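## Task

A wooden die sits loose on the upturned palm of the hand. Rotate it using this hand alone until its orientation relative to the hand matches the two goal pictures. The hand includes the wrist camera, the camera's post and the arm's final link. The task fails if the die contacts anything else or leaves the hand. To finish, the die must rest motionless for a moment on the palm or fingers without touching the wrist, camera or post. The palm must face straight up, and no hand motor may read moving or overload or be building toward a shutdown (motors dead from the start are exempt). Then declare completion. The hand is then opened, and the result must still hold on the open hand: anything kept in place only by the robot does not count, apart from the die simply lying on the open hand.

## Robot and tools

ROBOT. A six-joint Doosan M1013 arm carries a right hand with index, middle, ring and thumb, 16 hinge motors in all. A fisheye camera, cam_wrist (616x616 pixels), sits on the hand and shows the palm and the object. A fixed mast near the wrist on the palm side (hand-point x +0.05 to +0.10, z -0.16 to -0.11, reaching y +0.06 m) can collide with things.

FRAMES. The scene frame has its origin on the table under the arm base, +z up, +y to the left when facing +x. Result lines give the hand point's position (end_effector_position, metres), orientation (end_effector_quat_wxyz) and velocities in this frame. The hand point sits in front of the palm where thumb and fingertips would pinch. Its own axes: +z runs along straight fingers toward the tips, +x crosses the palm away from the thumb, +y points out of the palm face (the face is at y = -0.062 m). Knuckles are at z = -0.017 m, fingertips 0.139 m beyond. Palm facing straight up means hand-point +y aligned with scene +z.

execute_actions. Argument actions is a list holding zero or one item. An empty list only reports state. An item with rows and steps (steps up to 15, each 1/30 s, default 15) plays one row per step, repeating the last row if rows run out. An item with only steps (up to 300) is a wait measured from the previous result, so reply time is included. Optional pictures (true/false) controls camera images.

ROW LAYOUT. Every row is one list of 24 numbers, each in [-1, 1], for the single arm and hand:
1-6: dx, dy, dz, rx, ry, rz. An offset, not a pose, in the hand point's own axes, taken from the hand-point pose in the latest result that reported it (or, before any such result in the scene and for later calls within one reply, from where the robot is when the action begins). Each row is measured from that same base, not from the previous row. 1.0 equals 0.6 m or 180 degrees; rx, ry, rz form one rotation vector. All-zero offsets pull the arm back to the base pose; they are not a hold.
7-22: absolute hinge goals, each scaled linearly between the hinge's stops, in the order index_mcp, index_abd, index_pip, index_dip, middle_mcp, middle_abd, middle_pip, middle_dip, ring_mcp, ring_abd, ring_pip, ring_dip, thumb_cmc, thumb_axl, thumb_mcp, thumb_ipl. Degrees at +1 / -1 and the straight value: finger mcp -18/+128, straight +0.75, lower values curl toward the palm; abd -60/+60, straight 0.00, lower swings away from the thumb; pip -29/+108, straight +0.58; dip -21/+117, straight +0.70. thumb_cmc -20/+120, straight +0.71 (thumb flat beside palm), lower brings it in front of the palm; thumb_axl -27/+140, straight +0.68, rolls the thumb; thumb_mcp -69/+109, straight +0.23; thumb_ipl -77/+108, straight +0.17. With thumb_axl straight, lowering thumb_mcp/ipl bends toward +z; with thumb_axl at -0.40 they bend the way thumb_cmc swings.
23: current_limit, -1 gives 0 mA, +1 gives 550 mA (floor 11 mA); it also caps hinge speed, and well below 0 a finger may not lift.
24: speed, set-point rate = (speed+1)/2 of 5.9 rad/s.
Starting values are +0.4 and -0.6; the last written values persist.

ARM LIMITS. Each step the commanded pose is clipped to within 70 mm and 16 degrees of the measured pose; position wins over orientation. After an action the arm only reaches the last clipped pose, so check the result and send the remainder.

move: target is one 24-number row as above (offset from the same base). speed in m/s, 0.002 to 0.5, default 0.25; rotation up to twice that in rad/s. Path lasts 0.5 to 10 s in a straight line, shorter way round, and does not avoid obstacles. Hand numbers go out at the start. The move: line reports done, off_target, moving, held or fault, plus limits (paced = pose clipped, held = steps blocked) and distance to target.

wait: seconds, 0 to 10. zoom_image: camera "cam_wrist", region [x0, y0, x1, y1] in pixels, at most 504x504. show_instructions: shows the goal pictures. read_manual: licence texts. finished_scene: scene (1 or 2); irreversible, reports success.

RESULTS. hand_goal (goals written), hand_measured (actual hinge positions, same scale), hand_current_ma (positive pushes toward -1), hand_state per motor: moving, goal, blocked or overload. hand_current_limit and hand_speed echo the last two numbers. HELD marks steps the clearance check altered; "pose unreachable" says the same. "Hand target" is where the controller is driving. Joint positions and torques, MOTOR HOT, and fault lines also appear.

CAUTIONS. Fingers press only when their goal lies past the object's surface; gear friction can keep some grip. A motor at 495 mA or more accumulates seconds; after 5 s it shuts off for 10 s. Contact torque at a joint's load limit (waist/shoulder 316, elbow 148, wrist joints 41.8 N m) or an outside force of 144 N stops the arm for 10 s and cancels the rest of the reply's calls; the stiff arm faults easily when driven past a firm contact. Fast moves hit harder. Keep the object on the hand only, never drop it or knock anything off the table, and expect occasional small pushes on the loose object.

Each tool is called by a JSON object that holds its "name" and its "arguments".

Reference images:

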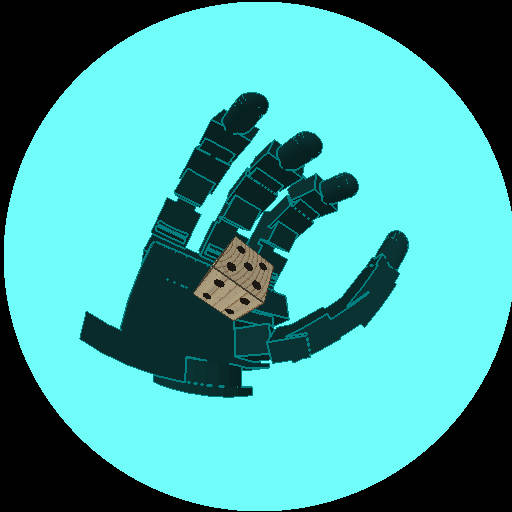

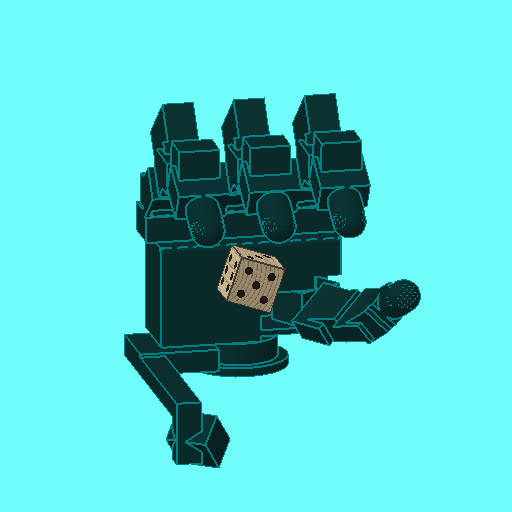

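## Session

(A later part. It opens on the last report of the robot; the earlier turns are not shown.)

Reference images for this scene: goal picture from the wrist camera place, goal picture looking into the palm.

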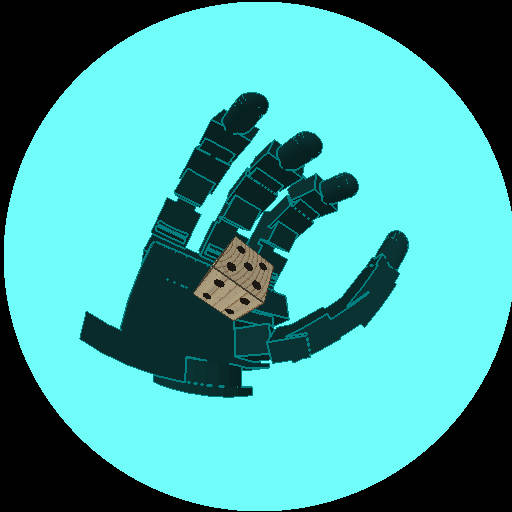

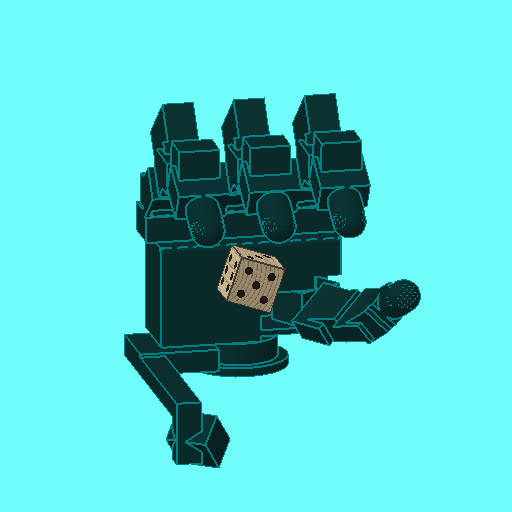

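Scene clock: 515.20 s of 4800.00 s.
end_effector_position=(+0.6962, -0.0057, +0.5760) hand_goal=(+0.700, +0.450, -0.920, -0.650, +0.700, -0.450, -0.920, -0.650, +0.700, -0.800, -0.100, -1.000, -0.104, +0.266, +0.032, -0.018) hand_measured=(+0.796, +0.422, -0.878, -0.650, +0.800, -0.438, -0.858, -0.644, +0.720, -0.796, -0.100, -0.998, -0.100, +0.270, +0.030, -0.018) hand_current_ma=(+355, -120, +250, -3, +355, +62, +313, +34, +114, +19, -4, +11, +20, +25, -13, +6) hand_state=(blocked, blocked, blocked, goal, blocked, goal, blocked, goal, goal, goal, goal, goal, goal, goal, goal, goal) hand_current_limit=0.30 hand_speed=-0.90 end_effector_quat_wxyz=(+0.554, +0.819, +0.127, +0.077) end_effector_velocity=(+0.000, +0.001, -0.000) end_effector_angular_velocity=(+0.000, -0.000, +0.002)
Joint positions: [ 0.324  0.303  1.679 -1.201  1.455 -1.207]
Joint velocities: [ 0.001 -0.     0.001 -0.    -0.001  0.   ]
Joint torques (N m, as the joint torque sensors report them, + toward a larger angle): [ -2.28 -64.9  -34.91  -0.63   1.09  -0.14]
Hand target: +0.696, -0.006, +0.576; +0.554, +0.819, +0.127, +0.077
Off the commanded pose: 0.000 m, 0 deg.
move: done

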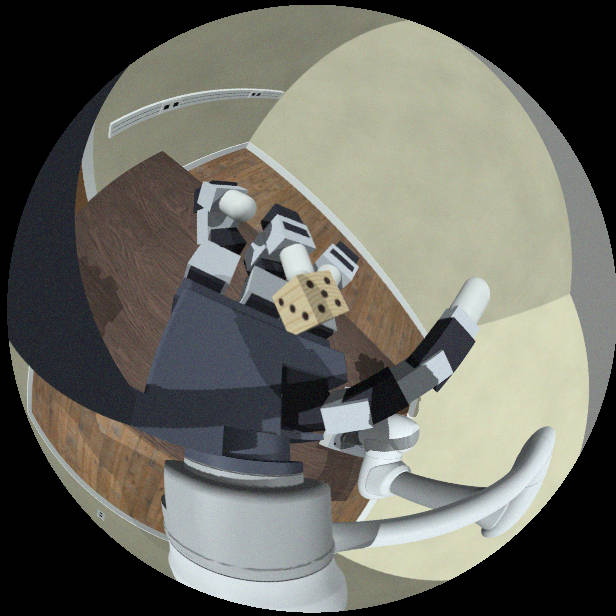

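{"name": "move", "arguments": {"target": [0,0,0,0.08,0,0,0.4,0.0,-0.1,-1,0.4,0,0,-1,0.4,-0.3,0.05,-1,-0.104,0.266,0.032,-0.018,0.3,-0.75], "speed": 0.15}}

{"name": "move", "arguments": {"target": [0,0,0,0,0,0,0.4,-0.1,-0.6,-1,0.4,0,0,-1,0.4,-0.3,0.05,-1,-0.104,0.266,0.032,-0.018,0.3,-0.8]}}

{"name": "move", "arguments": {"target": [0,0,0,0,0,0,0.4,0.3,-0.92,-0.75,0.4,0,0,-1,0.4,-0.3,0.05,-1,-0.104,0.266,0.032,-0.018,0.3,-0.8]}}

{"name": "move", "arguments": {"target": [0,0,0,0,0,0,0.4,0.3,-0.1,-1,0.4,0,0,-1,0.4,-0.3,0.05,-1,-0.104,0.266,0.032,-0.018,0.3,-0.7]}}

{"name": "zoom_image", "arguments": {"camera": "cam_wrist", "region": [160, 160, 420, 400]}}

Scene clock: 530.37 s of 4800.00 s.
end_effector_position=(+0.6962, -0.0056, +0.5761) hand_goal=(+0.400, +0.000, -0.100, -1.000, +0.400, +0.000, +0.000, -1.000, +0.400, -0.300, +0.050, -1.000, -0.104, +0.266, +0.032, -0.018) hand_measured=(+0.422, +0.004, -0.100, -0.998, +0.422, -0.002, +0.000, -0.998, +0.422, -0.302, +0.050, -0.998, -0.100, +0.270, +0.030, -0.018) hand_current_ma=(+122, +15, -5, +11, +121, -14, -4, +11, +127, -13, -4, +11, +20, +25, -13, +6) hand_state=(blocked, goal, goal, goal, blocked, goal, goal, goal, blocked, goal, goal, goal, goal, goal, goal, goal) hand_current_limit=0.30 hand_speed=-0.75 end_effector_quat_wxyz=(+0.447, +0.882, +0.135, +0.061) end_effector_velocity=(-0.000, +0.000, -0.001) end_effector_angular_velocity=(-0.000, +0.001, +0.000)
Joint positions: [ 0.306  0.268  1.601 -0.95   1.422 -1.348]
Joint velocities: [ 0.001 -0.     0.001  0.     0.001 -0.   ]
Joint torques (N m, as the joint torque sensors report them, + toward a larger angle): [ -2.83 -64.86 -36.95   0.55   0.81  -0.37]
Hand target: +0.696, -0.006, +0.576; +0.447, +0.882, +0.135, +0.061
Off the commanded pose: 0.000 m, 0 deg.
move: done

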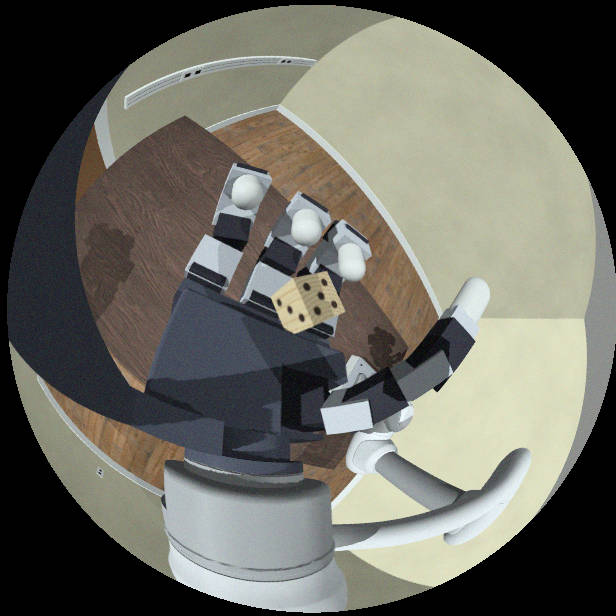

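Scene clock: 531.63 s of 4800.00 s.
end_effector_position=(+0.6962, -0.0056, +0.5761) hand_goal=(+0.400, -0.100, -0.600, -1.000, +0.400, +0.000, +0.000, -1.000, +0.400, -0.300, +0.050, -1.000, -0.104, +0.266, +0.032, -0.018) hand_measured=(+0.422, -0.096, -0.596, -0.998, +0.422, -0.002, +0.000, -0.998, +0.422, -0.302, +0.050, -0.998, -0.100, +0.270, +0.030, -0.018) hand_current_ma=(+120, +15, +21, +11, +121, -14, -4, +11, +127, -13, -4, +11, +20, +25, -13, +6) hand_state=(blocked, goal, goal, goal, blocked, goal, goal, goal, blocked, goal, goal, goal, goal, goal, goal, goal) hand_current_limit=0.30 hand_speed=-0.80 end_effector_quat_wxyz=(+0.447, +0.882, +0.135, +0.061) end_effector_velocity=(-0.000, +0.001, -0.000) end_effector_angular_velocity=(+0.001, -0.000, +0.000)
Joint positions: [ 0.306  0.268  1.601 -0.95   1.422 -1.348]
Joint velocities: [ 0.001 -0.    -0.     0.001  0.001  0.001]
Joint torques (N m, as the joint torque sensors report them, + toward a larger angle): [ -1.2  -64.77 -36.12   0.48   0.73  -0.11]
Hand target: +0.696, -0.006, +0.576; +0.447, +0.882, +0.135, +0.061
Off the commanded pose: 0.000 m, 0 deg.
move: done

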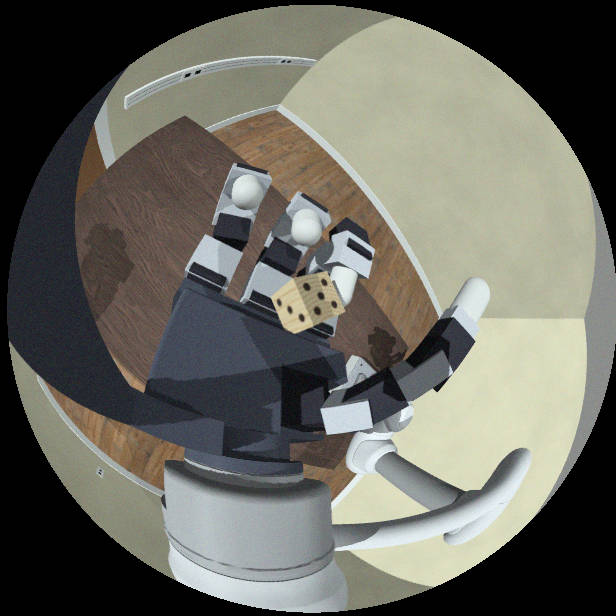

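Scene clock: 532.60 s of 4800.00 s.
end_effector_position=(+0.6962, -0.0056, +0.5761) hand_goal=(+0.400, +0.300, -0.920, -0.750, +0.400, +0.000, +0.000, -1.000, +0.400, -0.300, +0.050, -1.000, -0.104, +0.266, +0.032, -0.018) hand_measured=(+0.420, +0.294, -0.916, -0.752, +0.422, -0.002, +0.000, -0.998, +0.422, -0.302, +0.050, -0.998, -0.100, +0.270, +0.030, -0.018) hand_current_ma=(+110, -29, +26, -12, +121, -14, -4, +11, +127, -13, -4, +11, +20, +25, -13, +6) hand_state=(blocked, goal, goal, goal, blocked, goal, goal, goal, blocked, goal, goal, goal, goal, goal, goal, goal) hand_current_limit=0.30 hand_speed=-0.80 end_effector_quat_wxyz=(+0.447, +0.882, +0.135, +0.061) end_effector_velocity=(-0.000, +0.000, -0.000) end_effector_angular_velocity=(-0.001, +0.001, -0.000)
Joint positions: [ 0.306  0.268  1.601 -0.95   1.422 -1.348]
Joint velocities: [ 0.001  0.     0.    -0.     0.001 -0.   ]
Joint torques (N m, as the joint torque sensors report them, + toward a larger angle): [ -0.48 -65.6  -36.59   0.46   0.75  -0.33]
Hand target: +0.696, -0.006, +0.576; +0.447, +0.882, +0.135, +0.061
Off the commanded pose: 0.000 m, 0 deg.
move: done

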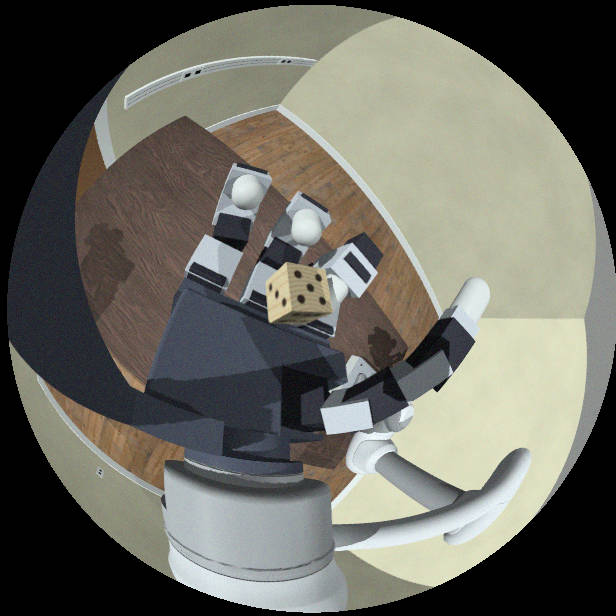

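Scene clock: 533.97 s of 4800.00 s.
end_effector_position=(+0.6962, -0.0056, +0.5761) hand_goal=(+0.400, +0.300, -0.100, -1.000, +0.400, +0.000, +0.000, -1.000, +0.400, -0.300, +0.050, -1.000, -0.104, +0.266, +0.032, -0.018) hand_measured=(+0.420, +0.296, -0.100, -0.998, +0.422, -0.002, +0.000, -0.998, +0.422, -0.302, +0.050, -0.998, -0.100, +0.270, +0.030, -0.018) hand_current_ma=(+109, -17, -5, +11, +121, -14, -4, +11, +127, -13, -4, +11, +20, +25, -13, +6) hand_state=(blocked, goal, goal, goal, blocked, goal, goal, goal, blocked, goal, goal, goal, goal, goal, goal, goal) hand_current_limit=0.30 hand_speed=-0.70 end_effector_quat_wxyz=(+0.447, +0.882, +0.135, +0.061) end_effector_velocity=(-0.000, -0.000, +0.000) end_effector_angular_velocity=(-0.001, +0.000, -0.001)
Joint positions: [ 0.306  0.268  1.601 -0.95   1.422 -1.348]
Joint velocities: [-0.     0.    -0.    -0.     0.001 -0.   ]
Joint torques (N m, as the joint torque sensors report them, + toward a larger angle): [ -1.47 -64.44 -36.35   0.31   0.81  -0.14]
Hand target: +0.696, -0.006, +0.576; +0.447, +0.882, +0.135, +0.061
Off the commanded pose: 0.000 m, 0 deg.
move: done

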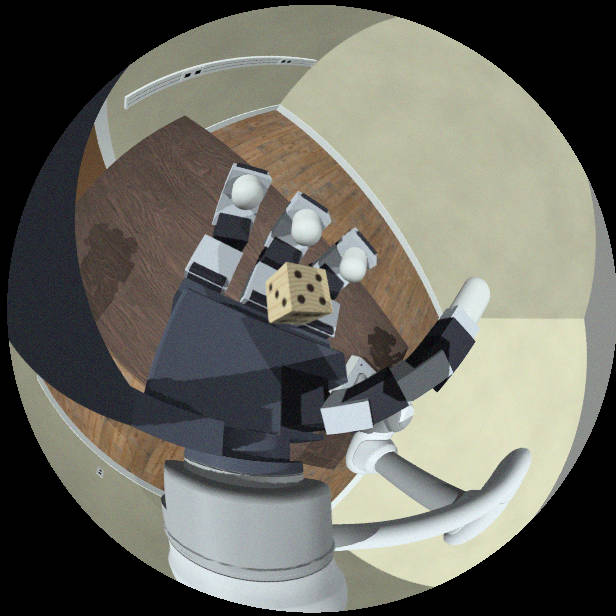

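Region (160, 160, 420, 400) of cam_wrist's 616x616 image, scaled by 1.938, with more detail than that image has; it fills the top 465 rows of this view, and the rest is white.

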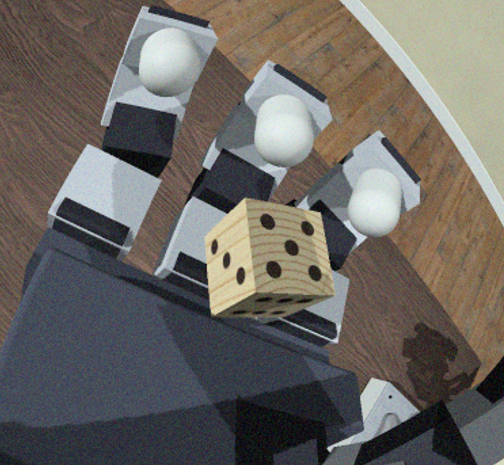

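{"name": "move", "arguments": {"target": [0,0,0,0.05,0,0,0.45,0.4,-0.1,-1,0.45,0,0.1,-1,0.4,-0.3,0.05,-1,-0.104,0.266,0.032,-0.018,0.3,-0.75], "speed": 0.15}}

{"name": "move", "arguments": {"target": [0,0,0,0,0,0,0.45,0.3,-0.7,-1,0.45,0,0.1,-1,0.4,-0.3,0.05,-1,-0.104,0.266,0.032,-0.018,0.3,-0.8]}}

{"name": "move", "arguments": {"target": [0,0,0,0,0,0,0.45,0.4,-0.92,-0.65,0.45,0,0.1,-1,0.4,-0.3,0.05,-1,-0.104,0.266,0.032,-0.018,0.3,-0.8]}}

{"name": "zoom_image", "arguments": {"camera": "cam_wrist", "region": [160, 160, 420, 400]}}

Scene clock: 545.13 s of 4800.00 s.
end_effector_position=(+0.6962, -0.0056, +0.5761) hand_goal=(+0.450, +0.400, -0.100, -1.000, +0.450, +0.000, +0.100, -1.000, +0.400, -0.300, +0.050, -1.000, -0.104, +0.266, +0.032, -0.018) hand_measured=(+0.458, +0.396, -0.100, -0.998, +0.458, -0.002, +0.100, -0.998, +0.420, -0.302, +0.050, -0.998, -0.100, +0.270, +0.030, -0.018) hand_current_ma=(+42, -20, -4, +11, +47, -14, -3, +11, +124, -12, -3, +11, +20, +25, -13, +6) hand_state=(goal, goal, goal, goal, goal, goal, goal, goal, blocked, goal, goal, goal, goal, goal, goal, goal) hand_current_limit=0.30 hand_speed=-0.75 end_effector_quat_wxyz=(+0.377, +0.914, +0.140, +0.050) end_effector_velocity=(-0.000, +0.000, -0.001) end_effector_angular_velocity=(+0.008, +0.003, +0.000)
Joint positions: [ 0.284  0.252  1.55  -0.79   1.421 -1.437]
Joint velocities: [-0.001 -0.001 -0.002  0.009  0.    -0.004]
Joint torques (N m, as the joint torque sensors report them, + toward a larger angle): [  0.32 -65.46 -36.36   1.03   0.57  -0.17]
Hand target: +0.696, -0.006, +0.576; +0.377, +0.914, +0.140, +0.050
Off the commanded pose: 0.000 m, 0 deg.
move: done

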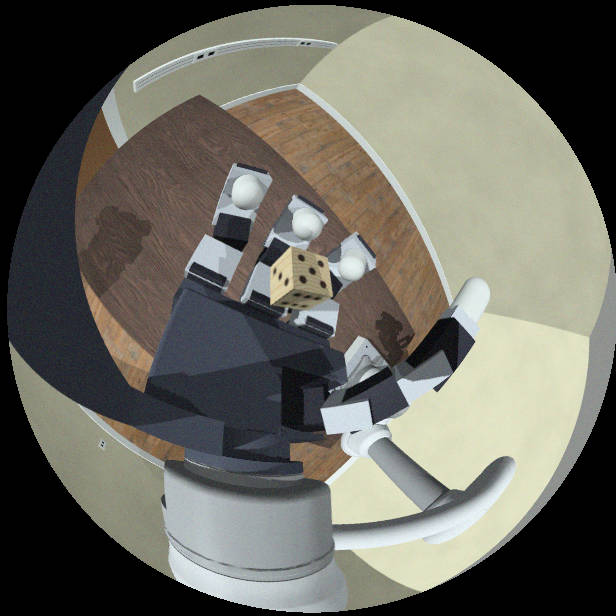

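Scene clock: 546.60 s of 4800.00 s.
end_effector_position=(+0.6962, -0.0056, +0.5761) hand_goal=(+0.450, +0.300, -0.700, -1.000, +0.450, +0.000, +0.100, -1.000, +0.400, -0.300, +0.050, -1.000, -0.104, +0.266, +0.032, -0.018) hand_measured=(+0.458, +0.302, -0.688, -0.998, +0.458, -0.002, +0.100, -0.998, +0.420, -0.302, +0.050, -0.998, -0.100, +0.270, +0.030, -0.018) hand_current_ma=(+42, +13, +65, +11, +47, -14, -3, +11, +124, -12, -3, +11, +20, +25, -13, +6) hand_state=(goal, goal, goal, goal, goal, goal, goal, goal, blocked, goal, goal, goal, goal, goal, goal, goal) hand_current_limit=0.30 hand_speed=-0.80 end_effector_quat_wxyz=(+0.377, +0.914, +0.140, +0.050) end_effector_velocity=(+0.000, -0.000, +0.001) end_effector_angular_velocity=(+0.000, -0.001, -0.001)
Joint positions: [ 0.284  0.252  1.55  -0.79   1.421 -1.437]
Joint velocities: [-0.     0.    -0.001  0.     0.     0.   ]
Joint torques (N m, as the joint torque sensors report them, + toward a larger angle): [ -0.96 -63.9  -37.48   1.08   0.48  -0.08]
Hand target: +0.696, -0.006, +0.576; +0.377, +0.914, +0.140, +0.050
Off the commanded pose: 0.000 m, 0 deg.
move: done

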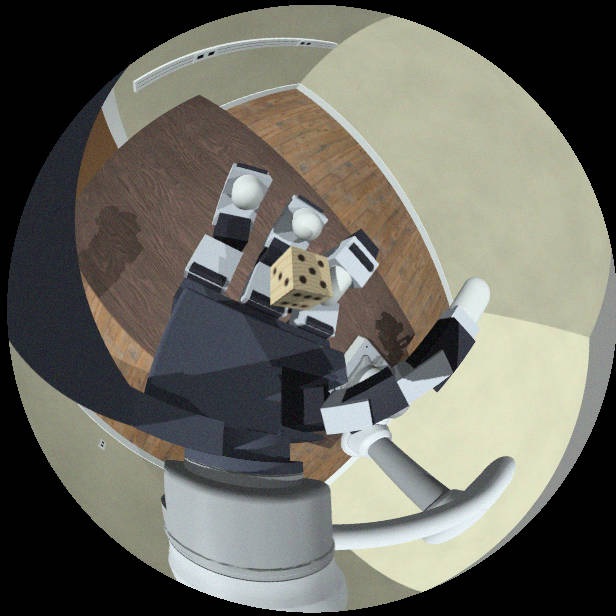

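Scene clock: 547.57 s of 4800.00 s.
end_effector_position=(+0.6962, -0.0056, +0.5761) hand_goal=(+0.450, +0.400, -0.920, -0.650, +0.450, +0.000, +0.100, -1.000, +0.400, -0.300, +0.050, -1.000, -0.104, +0.266, +0.032, -0.018) hand_measured=(+0.458, +0.396, -0.918, -0.654, +0.458, -0.002, +0.100, -0.998, +0.420, -0.302, +0.050, -0.998, -0.100, +0.270, +0.030, -0.018) hand_current_ma=(+42, -18, +13, -25, +47, -14, -3, +11, +124, -12, -3, +11, +20, +25, -13, +6) hand_state=(goal, goal, goal, goal, goal, goal, goal, goal, blocked, goal, goal, goal, goal, goal, goal, goal) hand_current_limit=0.30 hand_speed=-0.80 end_effector_quat_wxyz=(+0.377, +0.914, +0.140, +0.050) end_effector_velocity=(-0.000, -0.001, +0.000) end_effector_angular_velocity=(+0.000, -0.001, -0.002)
Joint positions: [ 0.284  0.252  1.55  -0.79   1.421 -1.437]
Joint velocities: [-0.001  0.    -0.001 -0.     0.001  0.001]
Joint torques (N m, as the joint torque sensors report them, + toward a larger angle): [ -2.88 -64.67 -37.96   1.22   0.47  -0.26]
Hand target: +0.696, -0.006, +0.576; +0.377, +0.914, +0.140, +0.050
Off the commanded pose: 0.000 m, 0 deg.
move: done

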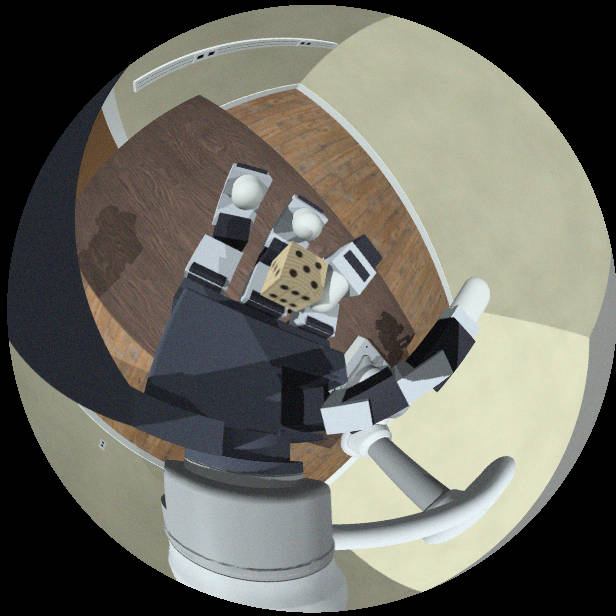

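Region (160, 160, 420, 400) of cam_wrist's 616x616 image, scaled by 1.938, with more detail than that image has; it fills the top 465 rows of this view, and the rest is white.

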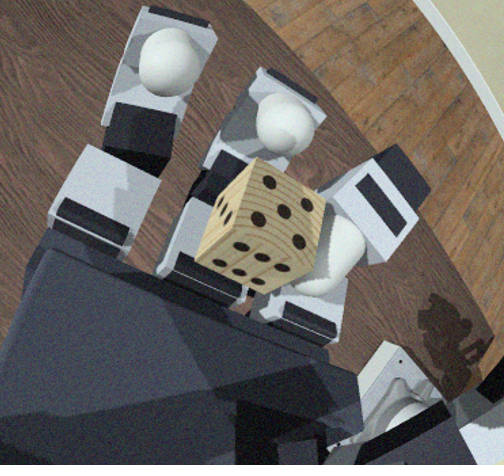

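{"name": "move", "arguments": {"target": [0,0,0,0,0,0,0.45,0.3,-0.92,-0.5,0.45,0,0.2,-1,0.5,-1,-0.95,-0.5,-0.104,0.266,0.032,-0.018,0.3,-0.7]}}

{"name": "move", "arguments": {"target": [0,0,0,0,0,0,0.4,0.75,-1,-0.3,0.45,0,0.2,-1,0.5,-1,-0.95,-0.5,-0.104,0.266,0.032,-0.018,0.3,-0.82]}}

{"name": "zoom_image", "arguments": {"camera": "cam_wrist", "region": [160, 160, 420, 400]}}

Scene clock: 556.67 s of 4800.00 s.
end_effector_position=(+0.6962, -0.0056, +0.5761) hand_goal=(+0.450, +0.300, -0.920, -0.500, +0.450, +0.000, +0.200, -1.000, +0.500, -1.000, -0.950, -0.500, -0.104, +0.266, +0.032, -0.018) hand_measured=(+0.458, +0.304, -0.918, -0.504, +0.458, -0.002, +0.200, -0.998, +0.506, -0.996, -0.946, -0.502, -0.100, +0.270, +0.030, -0.018) hand_current_ma=(+42, +15, +13, -20, +47, -14, -2, +11, +37, +18, +24, -15, +20, +25, -13, +6) hand_state=(goal, goal, goal, goal, goal, goal, goal, goal, goal, goal, goal, goal, goal, goal, goal, goal) hand_current_limit=0.30 hand_speed=-0.70 end_effector_quat_wxyz=(+0.377, +0.914, +0.140, +0.050) end_effector_velocity=(+0.000, +0.001, -0.000) end_effector_angular_velocity=(+0.000, -0.000, +0.002)
Joint positions: [ 0.284  0.252  1.55  -0.79   1.421 -1.437]
Joint velocities: [ 0.001  0.     0.001  0.    -0.001  0.   ]
Joint torques (N m, as the joint torque sensors report them, + toward a larger angle): [ -1.74 -62.64 -37.4    1.18   0.22  -0.27]
Hand target: +0.696, -0.006, +0.576; +0.377, +0.914, +0.140, +0.050
Off the commanded pose: 0.000 m, 0 deg.
move: done

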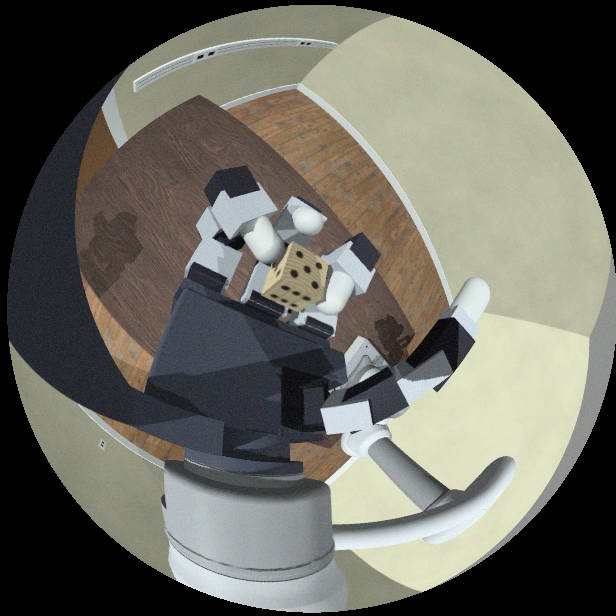

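Scene clock: 557.40 s of 4800.00 s.
end_effector_position=(+0.6962, -0.0056, +0.5761) hand_goal=(+0.400, +0.750, -1.000, -0.300, +0.450, +0.000, +0.200, -1.000, +0.500, -1.000, -0.950, -0.500, -0.104, +0.266, +0.032, -0.018) hand_measured=(+0.396, +0.444, -0.998, -0.298, +0.458, -0.002, +0.200, -0.998, +0.518, -1.000, -0.934, -0.504, -0.100, +0.270, +0.030, -0.018) hand_current_ma=(-23, -357, +14, +11, +47, -14, -2, +11, +110, +1, +83, -26, +20, +25, -13, +6) hand_state=(goal, blocked, goal, goal, goal, goal, goal, goal, goal, goal, goal, goal, goal, goal, goal, goal) hand_current_limit=0.30 hand_speed=-0.82 end_effector_quat_wxyz=(+0.377, +0.914, +0.140, +0.050) end_effector_velocity=(+0.000, -0.001, +0.001) end_effector_angular_velocity=(-0.001, -0.002, -0.002)
Joint positions: [ 0.284  0.252  1.55  -0.79   1.421 -1.437]
Joint velocities: [-0.001  0.    -0.001 -0.002  0.     0.001]
Joint torques (N m, as the joint torque sensors report them, + toward a larger angle): [ -2.2  -63.51 -37.91   1.04   0.5   -0.25]
Hand target: +0.696, -0.006, +0.576; +0.377, +0.914, +0.140, +0.050
Off the commanded pose: 0.000 m, 0 deg.
move: done

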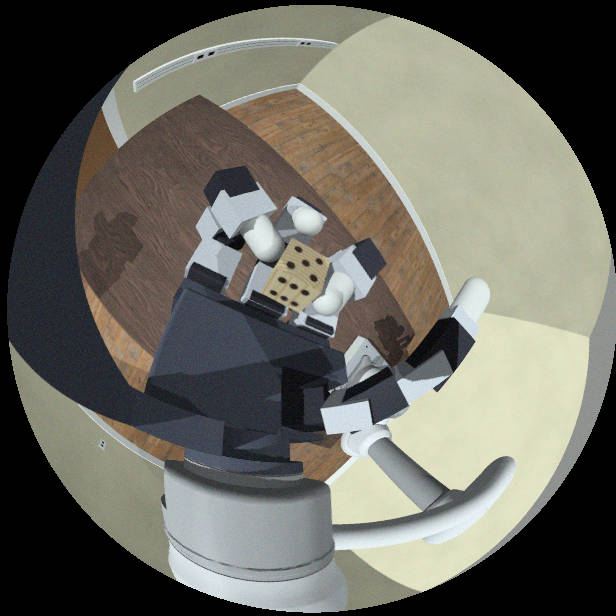

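Region (160, 160, 420, 400) of cam_wrist's 616x616 image, scaled by 1.938, with more detail than that image has; it fills the top 465 rows of this view, and the rest is white.

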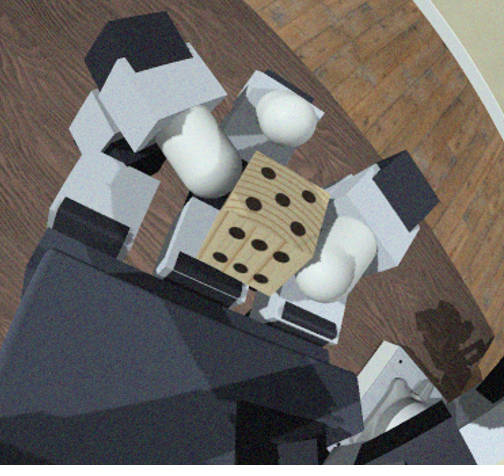

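{"name": "move", "arguments": {"target": [0,0,0,0,0,0,0.45,0.6,-0.1,-1,0.45,-0.2,0.3,-1,0.6,-1,-1,-0.15,-0.104,0.266,0.032,-0.018,0.3,-0.8]}}

{"name": "zoom_image", "arguments": {"camera": "cam_wrist", "region": [160, 160, 420, 400]}}

Scene clock: 574.50 s of 4800.00 s.
end_effector_position=(+0.6962, -0.0056, +0.5761) hand_goal=(+0.450, +0.600, -0.100, -1.000, +0.450, -0.200, +0.300, -1.000, +0.600, -1.000, -1.000, -0.150, -0.104, +0.266, +0.032, -0.018) hand_measured=(+0.458, +0.596, -0.100, -0.998, +0.460, -0.198, +0.300, -0.998, +0.616, -1.000, -0.998, -0.150, -0.100, +0.270, +0.030, -0.018) hand_current_ma=(+38, -22, -4, +11, +52, +15, +1, +11, +93, +1, +14, -5, +20, +25, -13, +6) hand_state=(goal, goal, goal, goal, goal, goal, goal, goal, goal, goal, goal, goal, goal, goal, goal, goal) hand_current_limit=0.30 hand_speed=-0.80 end_effector_quat_wxyz=(+0.377, +0.914, +0.140, +0.050) end_effector_velocity=(-0.000, +0.000, -0.001) end_effector_angular_velocity=(+0.001, -0.000, -0.001)
Joint positions: [ 0.284  0.252  1.55  -0.79   1.421 -1.437]
Joint velocities: [0.001 0.    0.001 0.001 0.    0.002]
Joint torques (N m, as the joint torque sensors report them, + toward a larger angle): [ -2.87 -62.96 -37.48   1.07   0.46  -0.25]
Hand target: +0.696, -0.006, +0.576; +0.377, +0.914, +0.140, +0.050
Off the commanded pose: 0.000 m, 0 deg.
move: done

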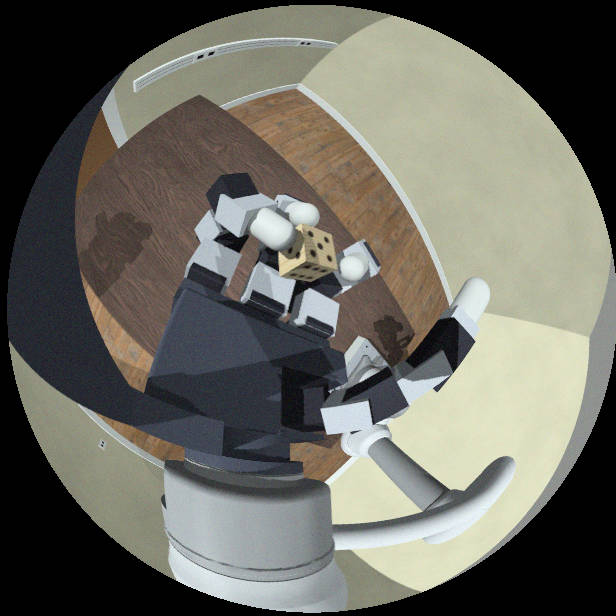

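Region (160, 160, 420, 400) of cam_wrist's 616x616 image, scaled by 1.938, with more detail than that image has; it fills the top 465 rows of this view, and the rest is white.

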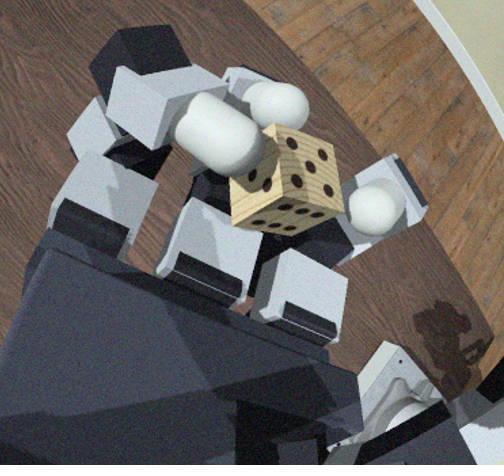

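{"name": "move", "arguments": {"target": [0,0,0,-0.06,0,0,0.45,0.3,-0.3,-1,0.45,-0.1,0.2,-1,0.6,-1,-0.9,-0.3,-0.104,0.266,0.032,-0.018,0.3,-0.85], "speed": 0.12}}

{"name": "move", "arguments": {"target": [0,0,0,0,0,0,0.45,0.45,-0.7,-1,0.45,-0.1,0.2,-1,0.6,-1,-0.9,-0.5,-0.104,0.266,0.032,-0.018,0.3,-0.85]}}

{"name": "zoom_image", "arguments": {"camera": "cam_wrist", "region": [160, 160, 420, 400]}}

Scene clock: 583.63 s of 4800.00 s.
end_effector_position=(+0.6962, -0.0057, +0.5761) hand_goal=(+0.450, +0.300, -0.300, -1.000, +0.450, -0.100, +0.200, -1.000, +0.600, -1.000, -0.900, -0.300, -0.104, +0.266, +0.032, -0.018) hand_measured=(+0.458, +0.304, -0.294, -0.998, +0.460, -0.102, +0.210, -0.998, +0.616, -1.000, -0.902, -0.298, -0.100, +0.270, +0.030, -0.018) hand_current_ma=(+41, +14, +30, +11, +52, -14, +47, +11, +92, +1, -14, +11, +20, +25, -13, +6) hand_state=(goal, goal, goal, goal, goal, goal, goal, goal, goal, goal, goal, goal, goal, goal, goal, goal) hand_current_limit=0.30 hand_speed=-0.85 end_effector_quat_wxyz=(+0.461, +0.875, +0.134, +0.063) end_effector_velocity=(-0.000, +0.000, -0.000) end_effector_angular_velocity=(-0.008, -0.000, +0.000)
Joint positions: [ 0.31   0.272  1.611 -0.982  1.424 -1.33 ]
Joint velocities: [ 0.001  0.001  0.003 -0.007  0.002  0.003]
Joint torques (N m, as the joint torque sensors report them, + toward a larger angle): [ -2.35 -65.12 -37.68   0.4    0.7   -0.31]
Hand target: +0.696, -0.006, +0.576; +0.462, +0.875, +0.134, +0.063
Off the commanded pose: 0.000 m, 0 deg.
move: done

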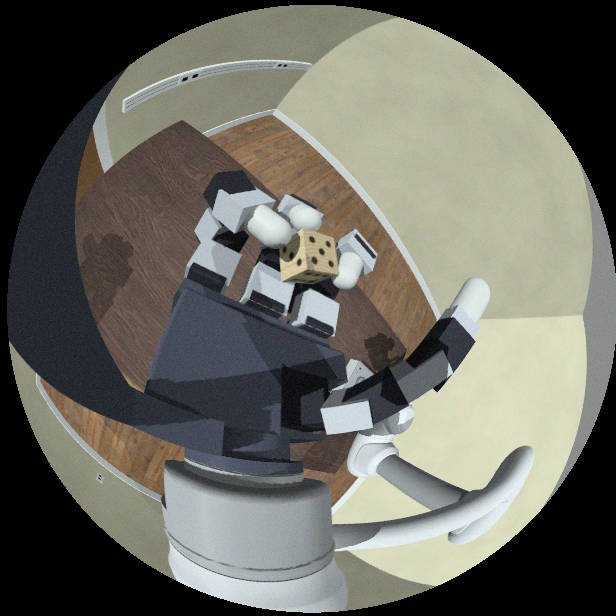

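Scene clock: 584.93 s of 4800.00 s.
end_effector_position=(+0.6962, -0.0057, +0.5761) hand_goal=(+0.450, +0.450, -0.700, -1.000, +0.450, -0.100, +0.200, -1.000, +0.600, -1.000, -0.900, -0.500, -0.104, +0.266, +0.032, -0.018) hand_measured=(+0.458, +0.446, -0.688, -0.998, +0.460, -0.102, +0.210, -0.998, +0.616, -1.000, -0.902, -0.498, -0.100, +0.270, +0.030, -0.018) hand_current_ma=(+41, -20, +66, +11, +52, -14, +46, +11, +92, +1, -14, +11, +20, +25, -13, +6) hand_state=(goal, goal, goal, goal, goal, goal, goal, goal, goal, goal, goal, goal, goal, goal, goal, goal) hand_current_limit=0.30 hand_speed=-0.85 end_effector_quat_wxyz=(+0.461, +0.875, +0.134, +0.063) end_effector_velocity=(+0.000, -0.000, -0.000) end_effector_angular_velocity=(+0.001, -0.001, -0.001)
Joint positions: [ 0.31   0.272  1.611 -0.982  1.424 -1.33 ]
Joint velocities: [-0.     0.    -0.     0.    -0.001  0.001]
Joint torques (N m, as the joint torque sensors report them, + toward a larger angle): [ -2.22 -64.34 -36.06   0.4    0.97  -0.19]
Hand target: +0.696, -0.006, +0.576; +0.461, +0.875, +0.134, +0.063
Off the commanded pose: 0.000 m, 0 deg.
move: done

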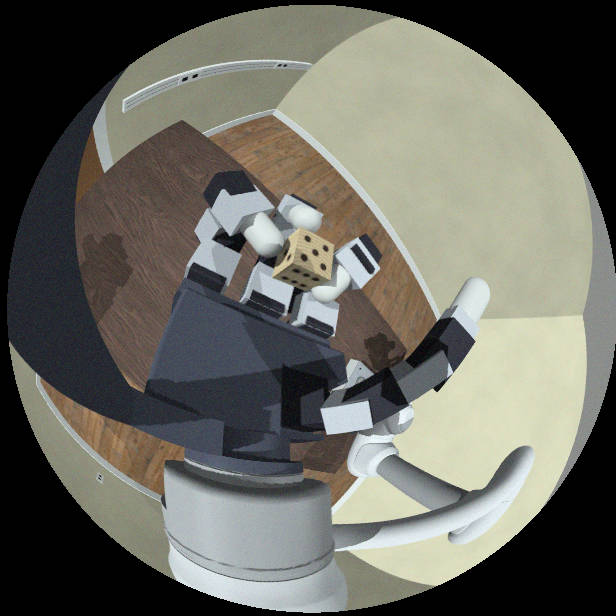

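Region (160, 160, 420, 400) of cam_wrist's 616x616 image, scaled by 1.938, with more detail than that image has; it fills the top 465 rows of this view, and the rest is white.

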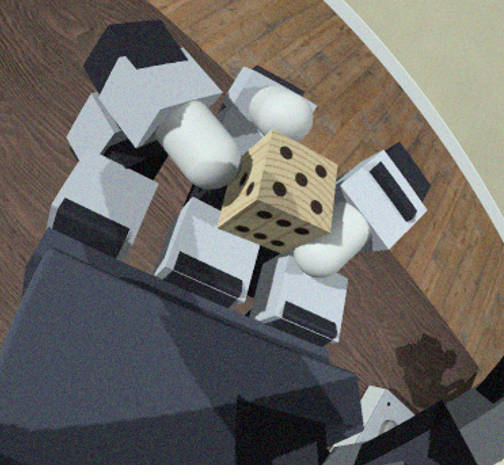

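Good geometry now: the index tip is at the near corner. Sweeping further.

{"name": "move", "arguments": {"target": [0,0,0,0,0,0,0.45,1,-0.9,-0.7,0.45,0,0.2,-1,0.7,-1,-0.85,-0.5,-0.104,0.266,0.032,-0.018,0.3,-0.85]}}

{"name": "zoom_image", "arguments": {"camera": "cam_wrist", "region": [160, 160, 420, 400]}}

Scene clock: 591.40 s of 4800.00 s.
end_effector_position=(+0.6962, -0.0057, +0.5761) hand_goal=(+0.450, +1.000, -0.900, -0.700, +0.450, +0.000, +0.200, -1.000, +0.700, -1.000, -0.850, -0.500, -0.104, +0.266, +0.032, -0.018) hand_measured=(+0.456, +0.696, -0.906, -0.724, +0.460, -0.002, +0.210, -0.992, +0.710, -0.998, -0.816, -0.498, -0.100, +0.270, +0.030, -0.018) hand_current_ma=(+29, -357, -32, -138, +56, -11, +53, +42, +58, +7, +167, +16, +20, +25, -13, +6) hand_state=(goal, blocked, goal, blocked, goal, goal, goal, goal, goal, goal, blocked, goal, goal, goal, goal, goal) hand_current_limit=0.30 hand_speed=-0.85 end_effector_quat_wxyz=(+0.461, +0.875, +0.134, +0.063) end_effector_velocity=(+0.000, +0.001, +0.000) end_effector_angular_velocity=(+0.002, -0.002, +0.001)
Joint positions: [ 0.31   0.272  1.611 -0.982  1.424 -1.33 ]
Joint velocities: [ 0.001  0.    -0.001  0.001 -0.001  0.001]
Joint torques (N m, as the joint torque sensors report them, + toward a larger angle): [ -1.14 -63.66 -36.73   0.19   0.64  -0.35]
Hand target: +0.696, -0.006, +0.576; +0.461, +0.875, +0.134, +0.063
Off the commanded pose: 0.000 m, 0 deg.
move: done

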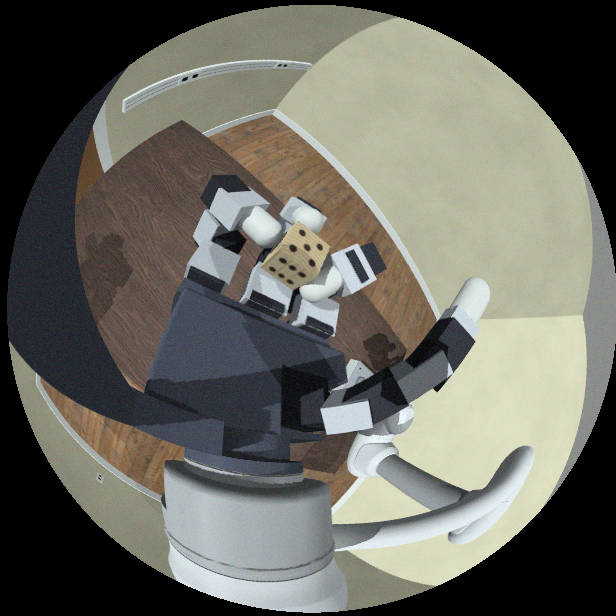

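Region (160, 160, 420, 400) of cam_wrist's 616x616 image, scaled by 1.938, with more detail than that image has; it fills the top 465 rows of this view, and the rest is white.

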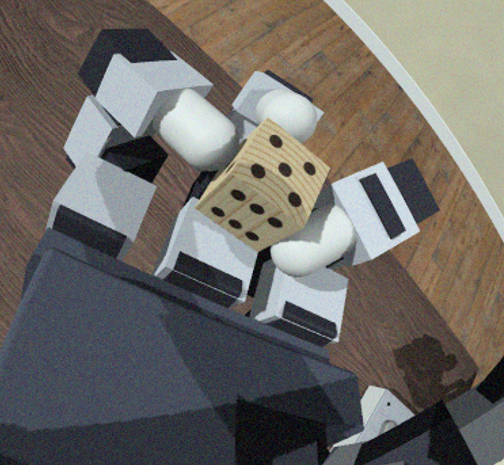

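{"name": "move", "arguments": {"target": [0,0,0,0,0,0,0.45,1,-0.95,-0.55,0.45,0,0.35,-0.3,0.8,-1,-0.9,-0.4,-0.104,0.266,0.032,-0.018,0.3,-0.85]}}

{"name": "zoom_image", "arguments": {"camera": "cam_wrist", "region": [160, 160, 420, 400]}}

Scene clock: 603.70 s of 4800.00 s.
end_effector_position=(+0.6962, -0.0057, +0.5761) hand_goal=(+0.450, +1.000, -0.950, -0.550, +0.450, +0.000, +0.350, -0.300, +0.800, -1.000, -0.900, -0.400, -0.104, +0.266, +0.032, -0.018) hand_measured=(+0.450, +0.778, -0.950, -0.562, +0.460, -0.002, +0.350, -0.302, +0.816, -0.998, -0.816, -0.388, -0.100, +0.270, +0.030, -0.018) hand_current_ma=(-3, -358, -1, -67, +56, -11, +1, -13, +92, +5, +358, +75, +20, +25, -13, +6) hand_state=(goal, blocked, goal, goal, goal, goal, goal, goal, goal, goal, blocked, goal, goal, goal, goal, goal) hand_current_limit=0.30 hand_speed=-0.85 end_effector_quat_wxyz=(+0.461, +0.875, +0.134, +0.063) end_effector_velocity=(+0.000, +0.001, +0.000) end_effector_angular_velocity=(-0.001, +0.000, +0.002)
Joint positions: [ 0.31   0.272  1.611 -0.982  1.424 -1.33 ]
Joint velocities: [ 0.001 -0.    -0.    -0.001 -0.001 -0.001]
Joint torques (N m, as the joint torque sensors report them, + toward a larger angle): [ -0.97 -64.39 -35.92   0.07   0.81  -0.22]
Hand target: +0.696, -0.006, +0.576; +0.461, +0.875, +0.134, +0.063
Off the commanded pose: 0.000 m, 0 deg.
move: done

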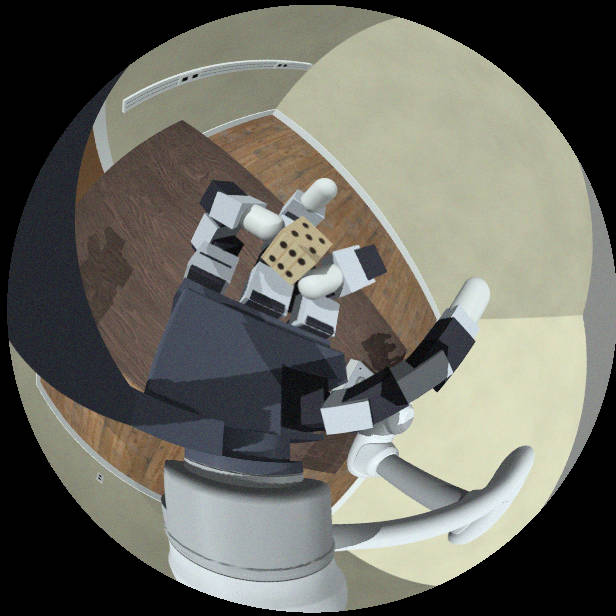

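Region (160, 160, 420, 400) of cam_wrist's 616x616 image, scaled by 1.938, with more detail than that image has; it fills the top 465 rows of this view, and the rest is white.

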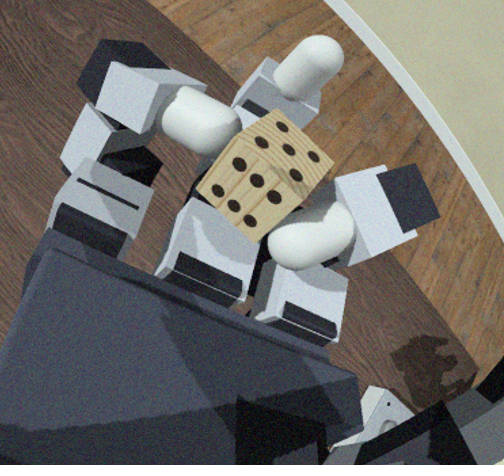

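{"name": "move", "arguments": {"target": [0,0,0,-0.05,0,0,0.45,0.8,-0.1,-1,0.45,0,0.3,-0.7,0.7,-1,-0.75,-0.5,-0.104,0.266,0.032,-0.018,0.3,-0.8], "speed": 0.15}}

{"name": "move", "arguments": {"target": [0,0,0,0,0,0,0.5,0.2,0.1,-1,0.45,0,0.3,-0.7,0.7,-1,-0.75,-0.5,-0.104,0.266,0.032,-0.018,0.3,-0.8]}}

{"name": "zoom_image", "arguments": {"camera": "cam_wrist", "region": [160, 160, 420, 400]}}

Scene clock: 617.63 s of 4800.00 s.
end_effector_position=(+0.6962, -0.0057, +0.5760) hand_goal=(+0.450, +0.800, -0.100, -1.000, +0.450, +0.000, +0.300, -0.700, +0.700, -1.000, -0.750, -0.500, -0.104, +0.266, +0.032, -0.018) hand_measured=(+0.458, +0.796, -0.102, -0.998, +0.460, -0.002, +0.308, -0.698, +0.716, -1.000, -0.752, -0.498, -0.100, +0.270, +0.030, -0.018) hand_current_ma=(+39, -17, -6, +11, +59, -11, +44, +13, +100, +4, -6, +11, +20, +25, -13, +6) hand_state=(goal, goal, goal, goal, goal, goal, goal, goal, goal, goal, goal, goal, goal, goal, goal, goal) hand_current_limit=0.30 hand_speed=-0.80 end_effector_quat_wxyz=(+0.529, +0.836, +0.129, +0.073) end_effector_velocity=(-0.000, -0.001, -0.000) end_effector_angular_velocity=(-0.000, +0.001, -0.002)
Joint positions: [ 0.321  0.293  1.66  -1.139  1.443 -1.242]
Joint velocities: [-0.002  0.     0.     0.     0.    -0.001]
Joint torques (N m, as the joint torque sensors report them, + toward a larger angle): [ -0.97 -65.   -35.24  -0.68   0.93   0.02]
Hand target: +0.696, -0.006, +0.576; +0.529, +0.836, +0.129, +0.073
Off the commanded pose: 0.000 m, 0 deg.
move: done

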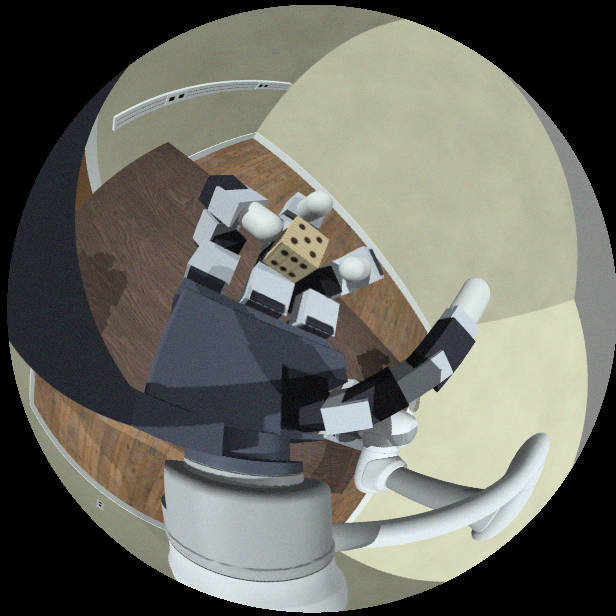

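Scene clock: 618.97 s of 4800.00 s.
end_effector_position=(+0.6962, -0.0057, +0.5760) hand_goal=(+0.500, +0.200, +0.100, -1.000, +0.450, +0.000, +0.300, -0.700, +0.700, -1.000, -0.750, -0.500, -0.104, +0.266, +0.032, -0.018) hand_measured=(+0.508, +0.204, +0.100, -0.998, +0.460, -0.002, +0.308, -0.698, +0.716, -1.000, -0.752, -0.498, -0.100, +0.270, +0.030, -0.018) hand_current_ma=(+45, +14, -4, +11, +59, -11, +44, +13, +100, +4, -6, +11, +20, +25, -13, +6) hand_state=(goal, goal, goal, goal, goal, goal, goal, goal, goal, goal, goal, goal, goal, goal, goal, goal) hand_current_limit=0.30 hand_speed=-0.80 end_effector_quat_wxyz=(+0.529, +0.836, +0.129, +0.073) end_effector_velocity=(+0.000, -0.001, +0.000) end_effector_angular_velocity=(-0.000, -0.000, -0.000)
Joint positions: [ 0.321  0.293  1.66  -1.14   1.443 -1.242]
Joint velocities: [-0.001  0.    -0.    -0.    -0.    -0.   ]
Joint torques (N m, as the joint torque sensors report them, + toward a larger angle): [ -3.03 -66.14 -35.38  -0.46   1.26  -0.11]
Hand target: +0.696, -0.006, +0.576; +0.529, +0.836, +0.129, +0.073
Off the commanded pose: 0.000 m, 0 deg.
move: done

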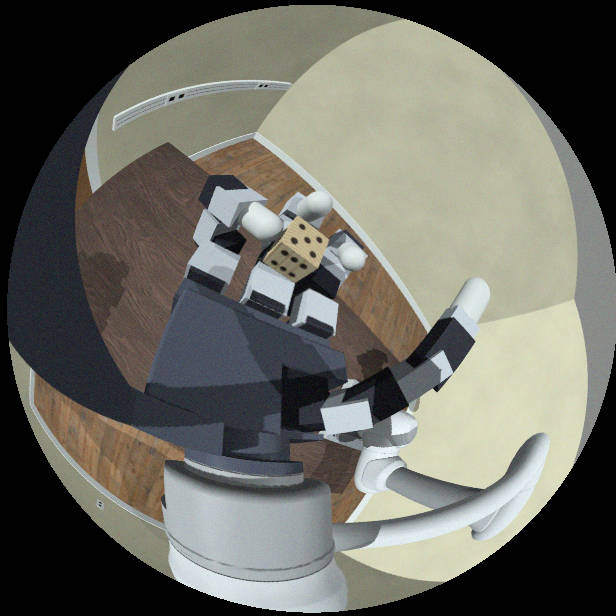

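Region (160, 160, 420, 400) of cam_wrist's 616x616 image, scaled by 1.938, with more detail than that image has; it fills the top 465 rows of this view, and the rest is white.

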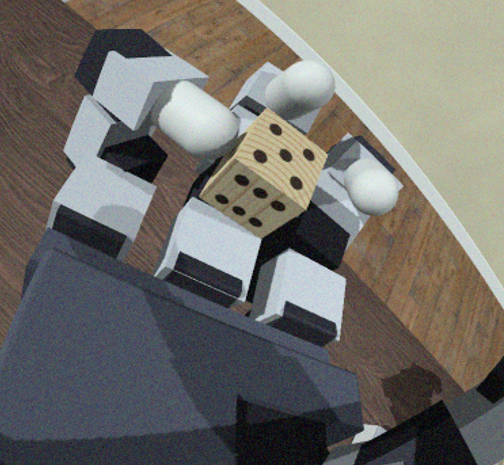

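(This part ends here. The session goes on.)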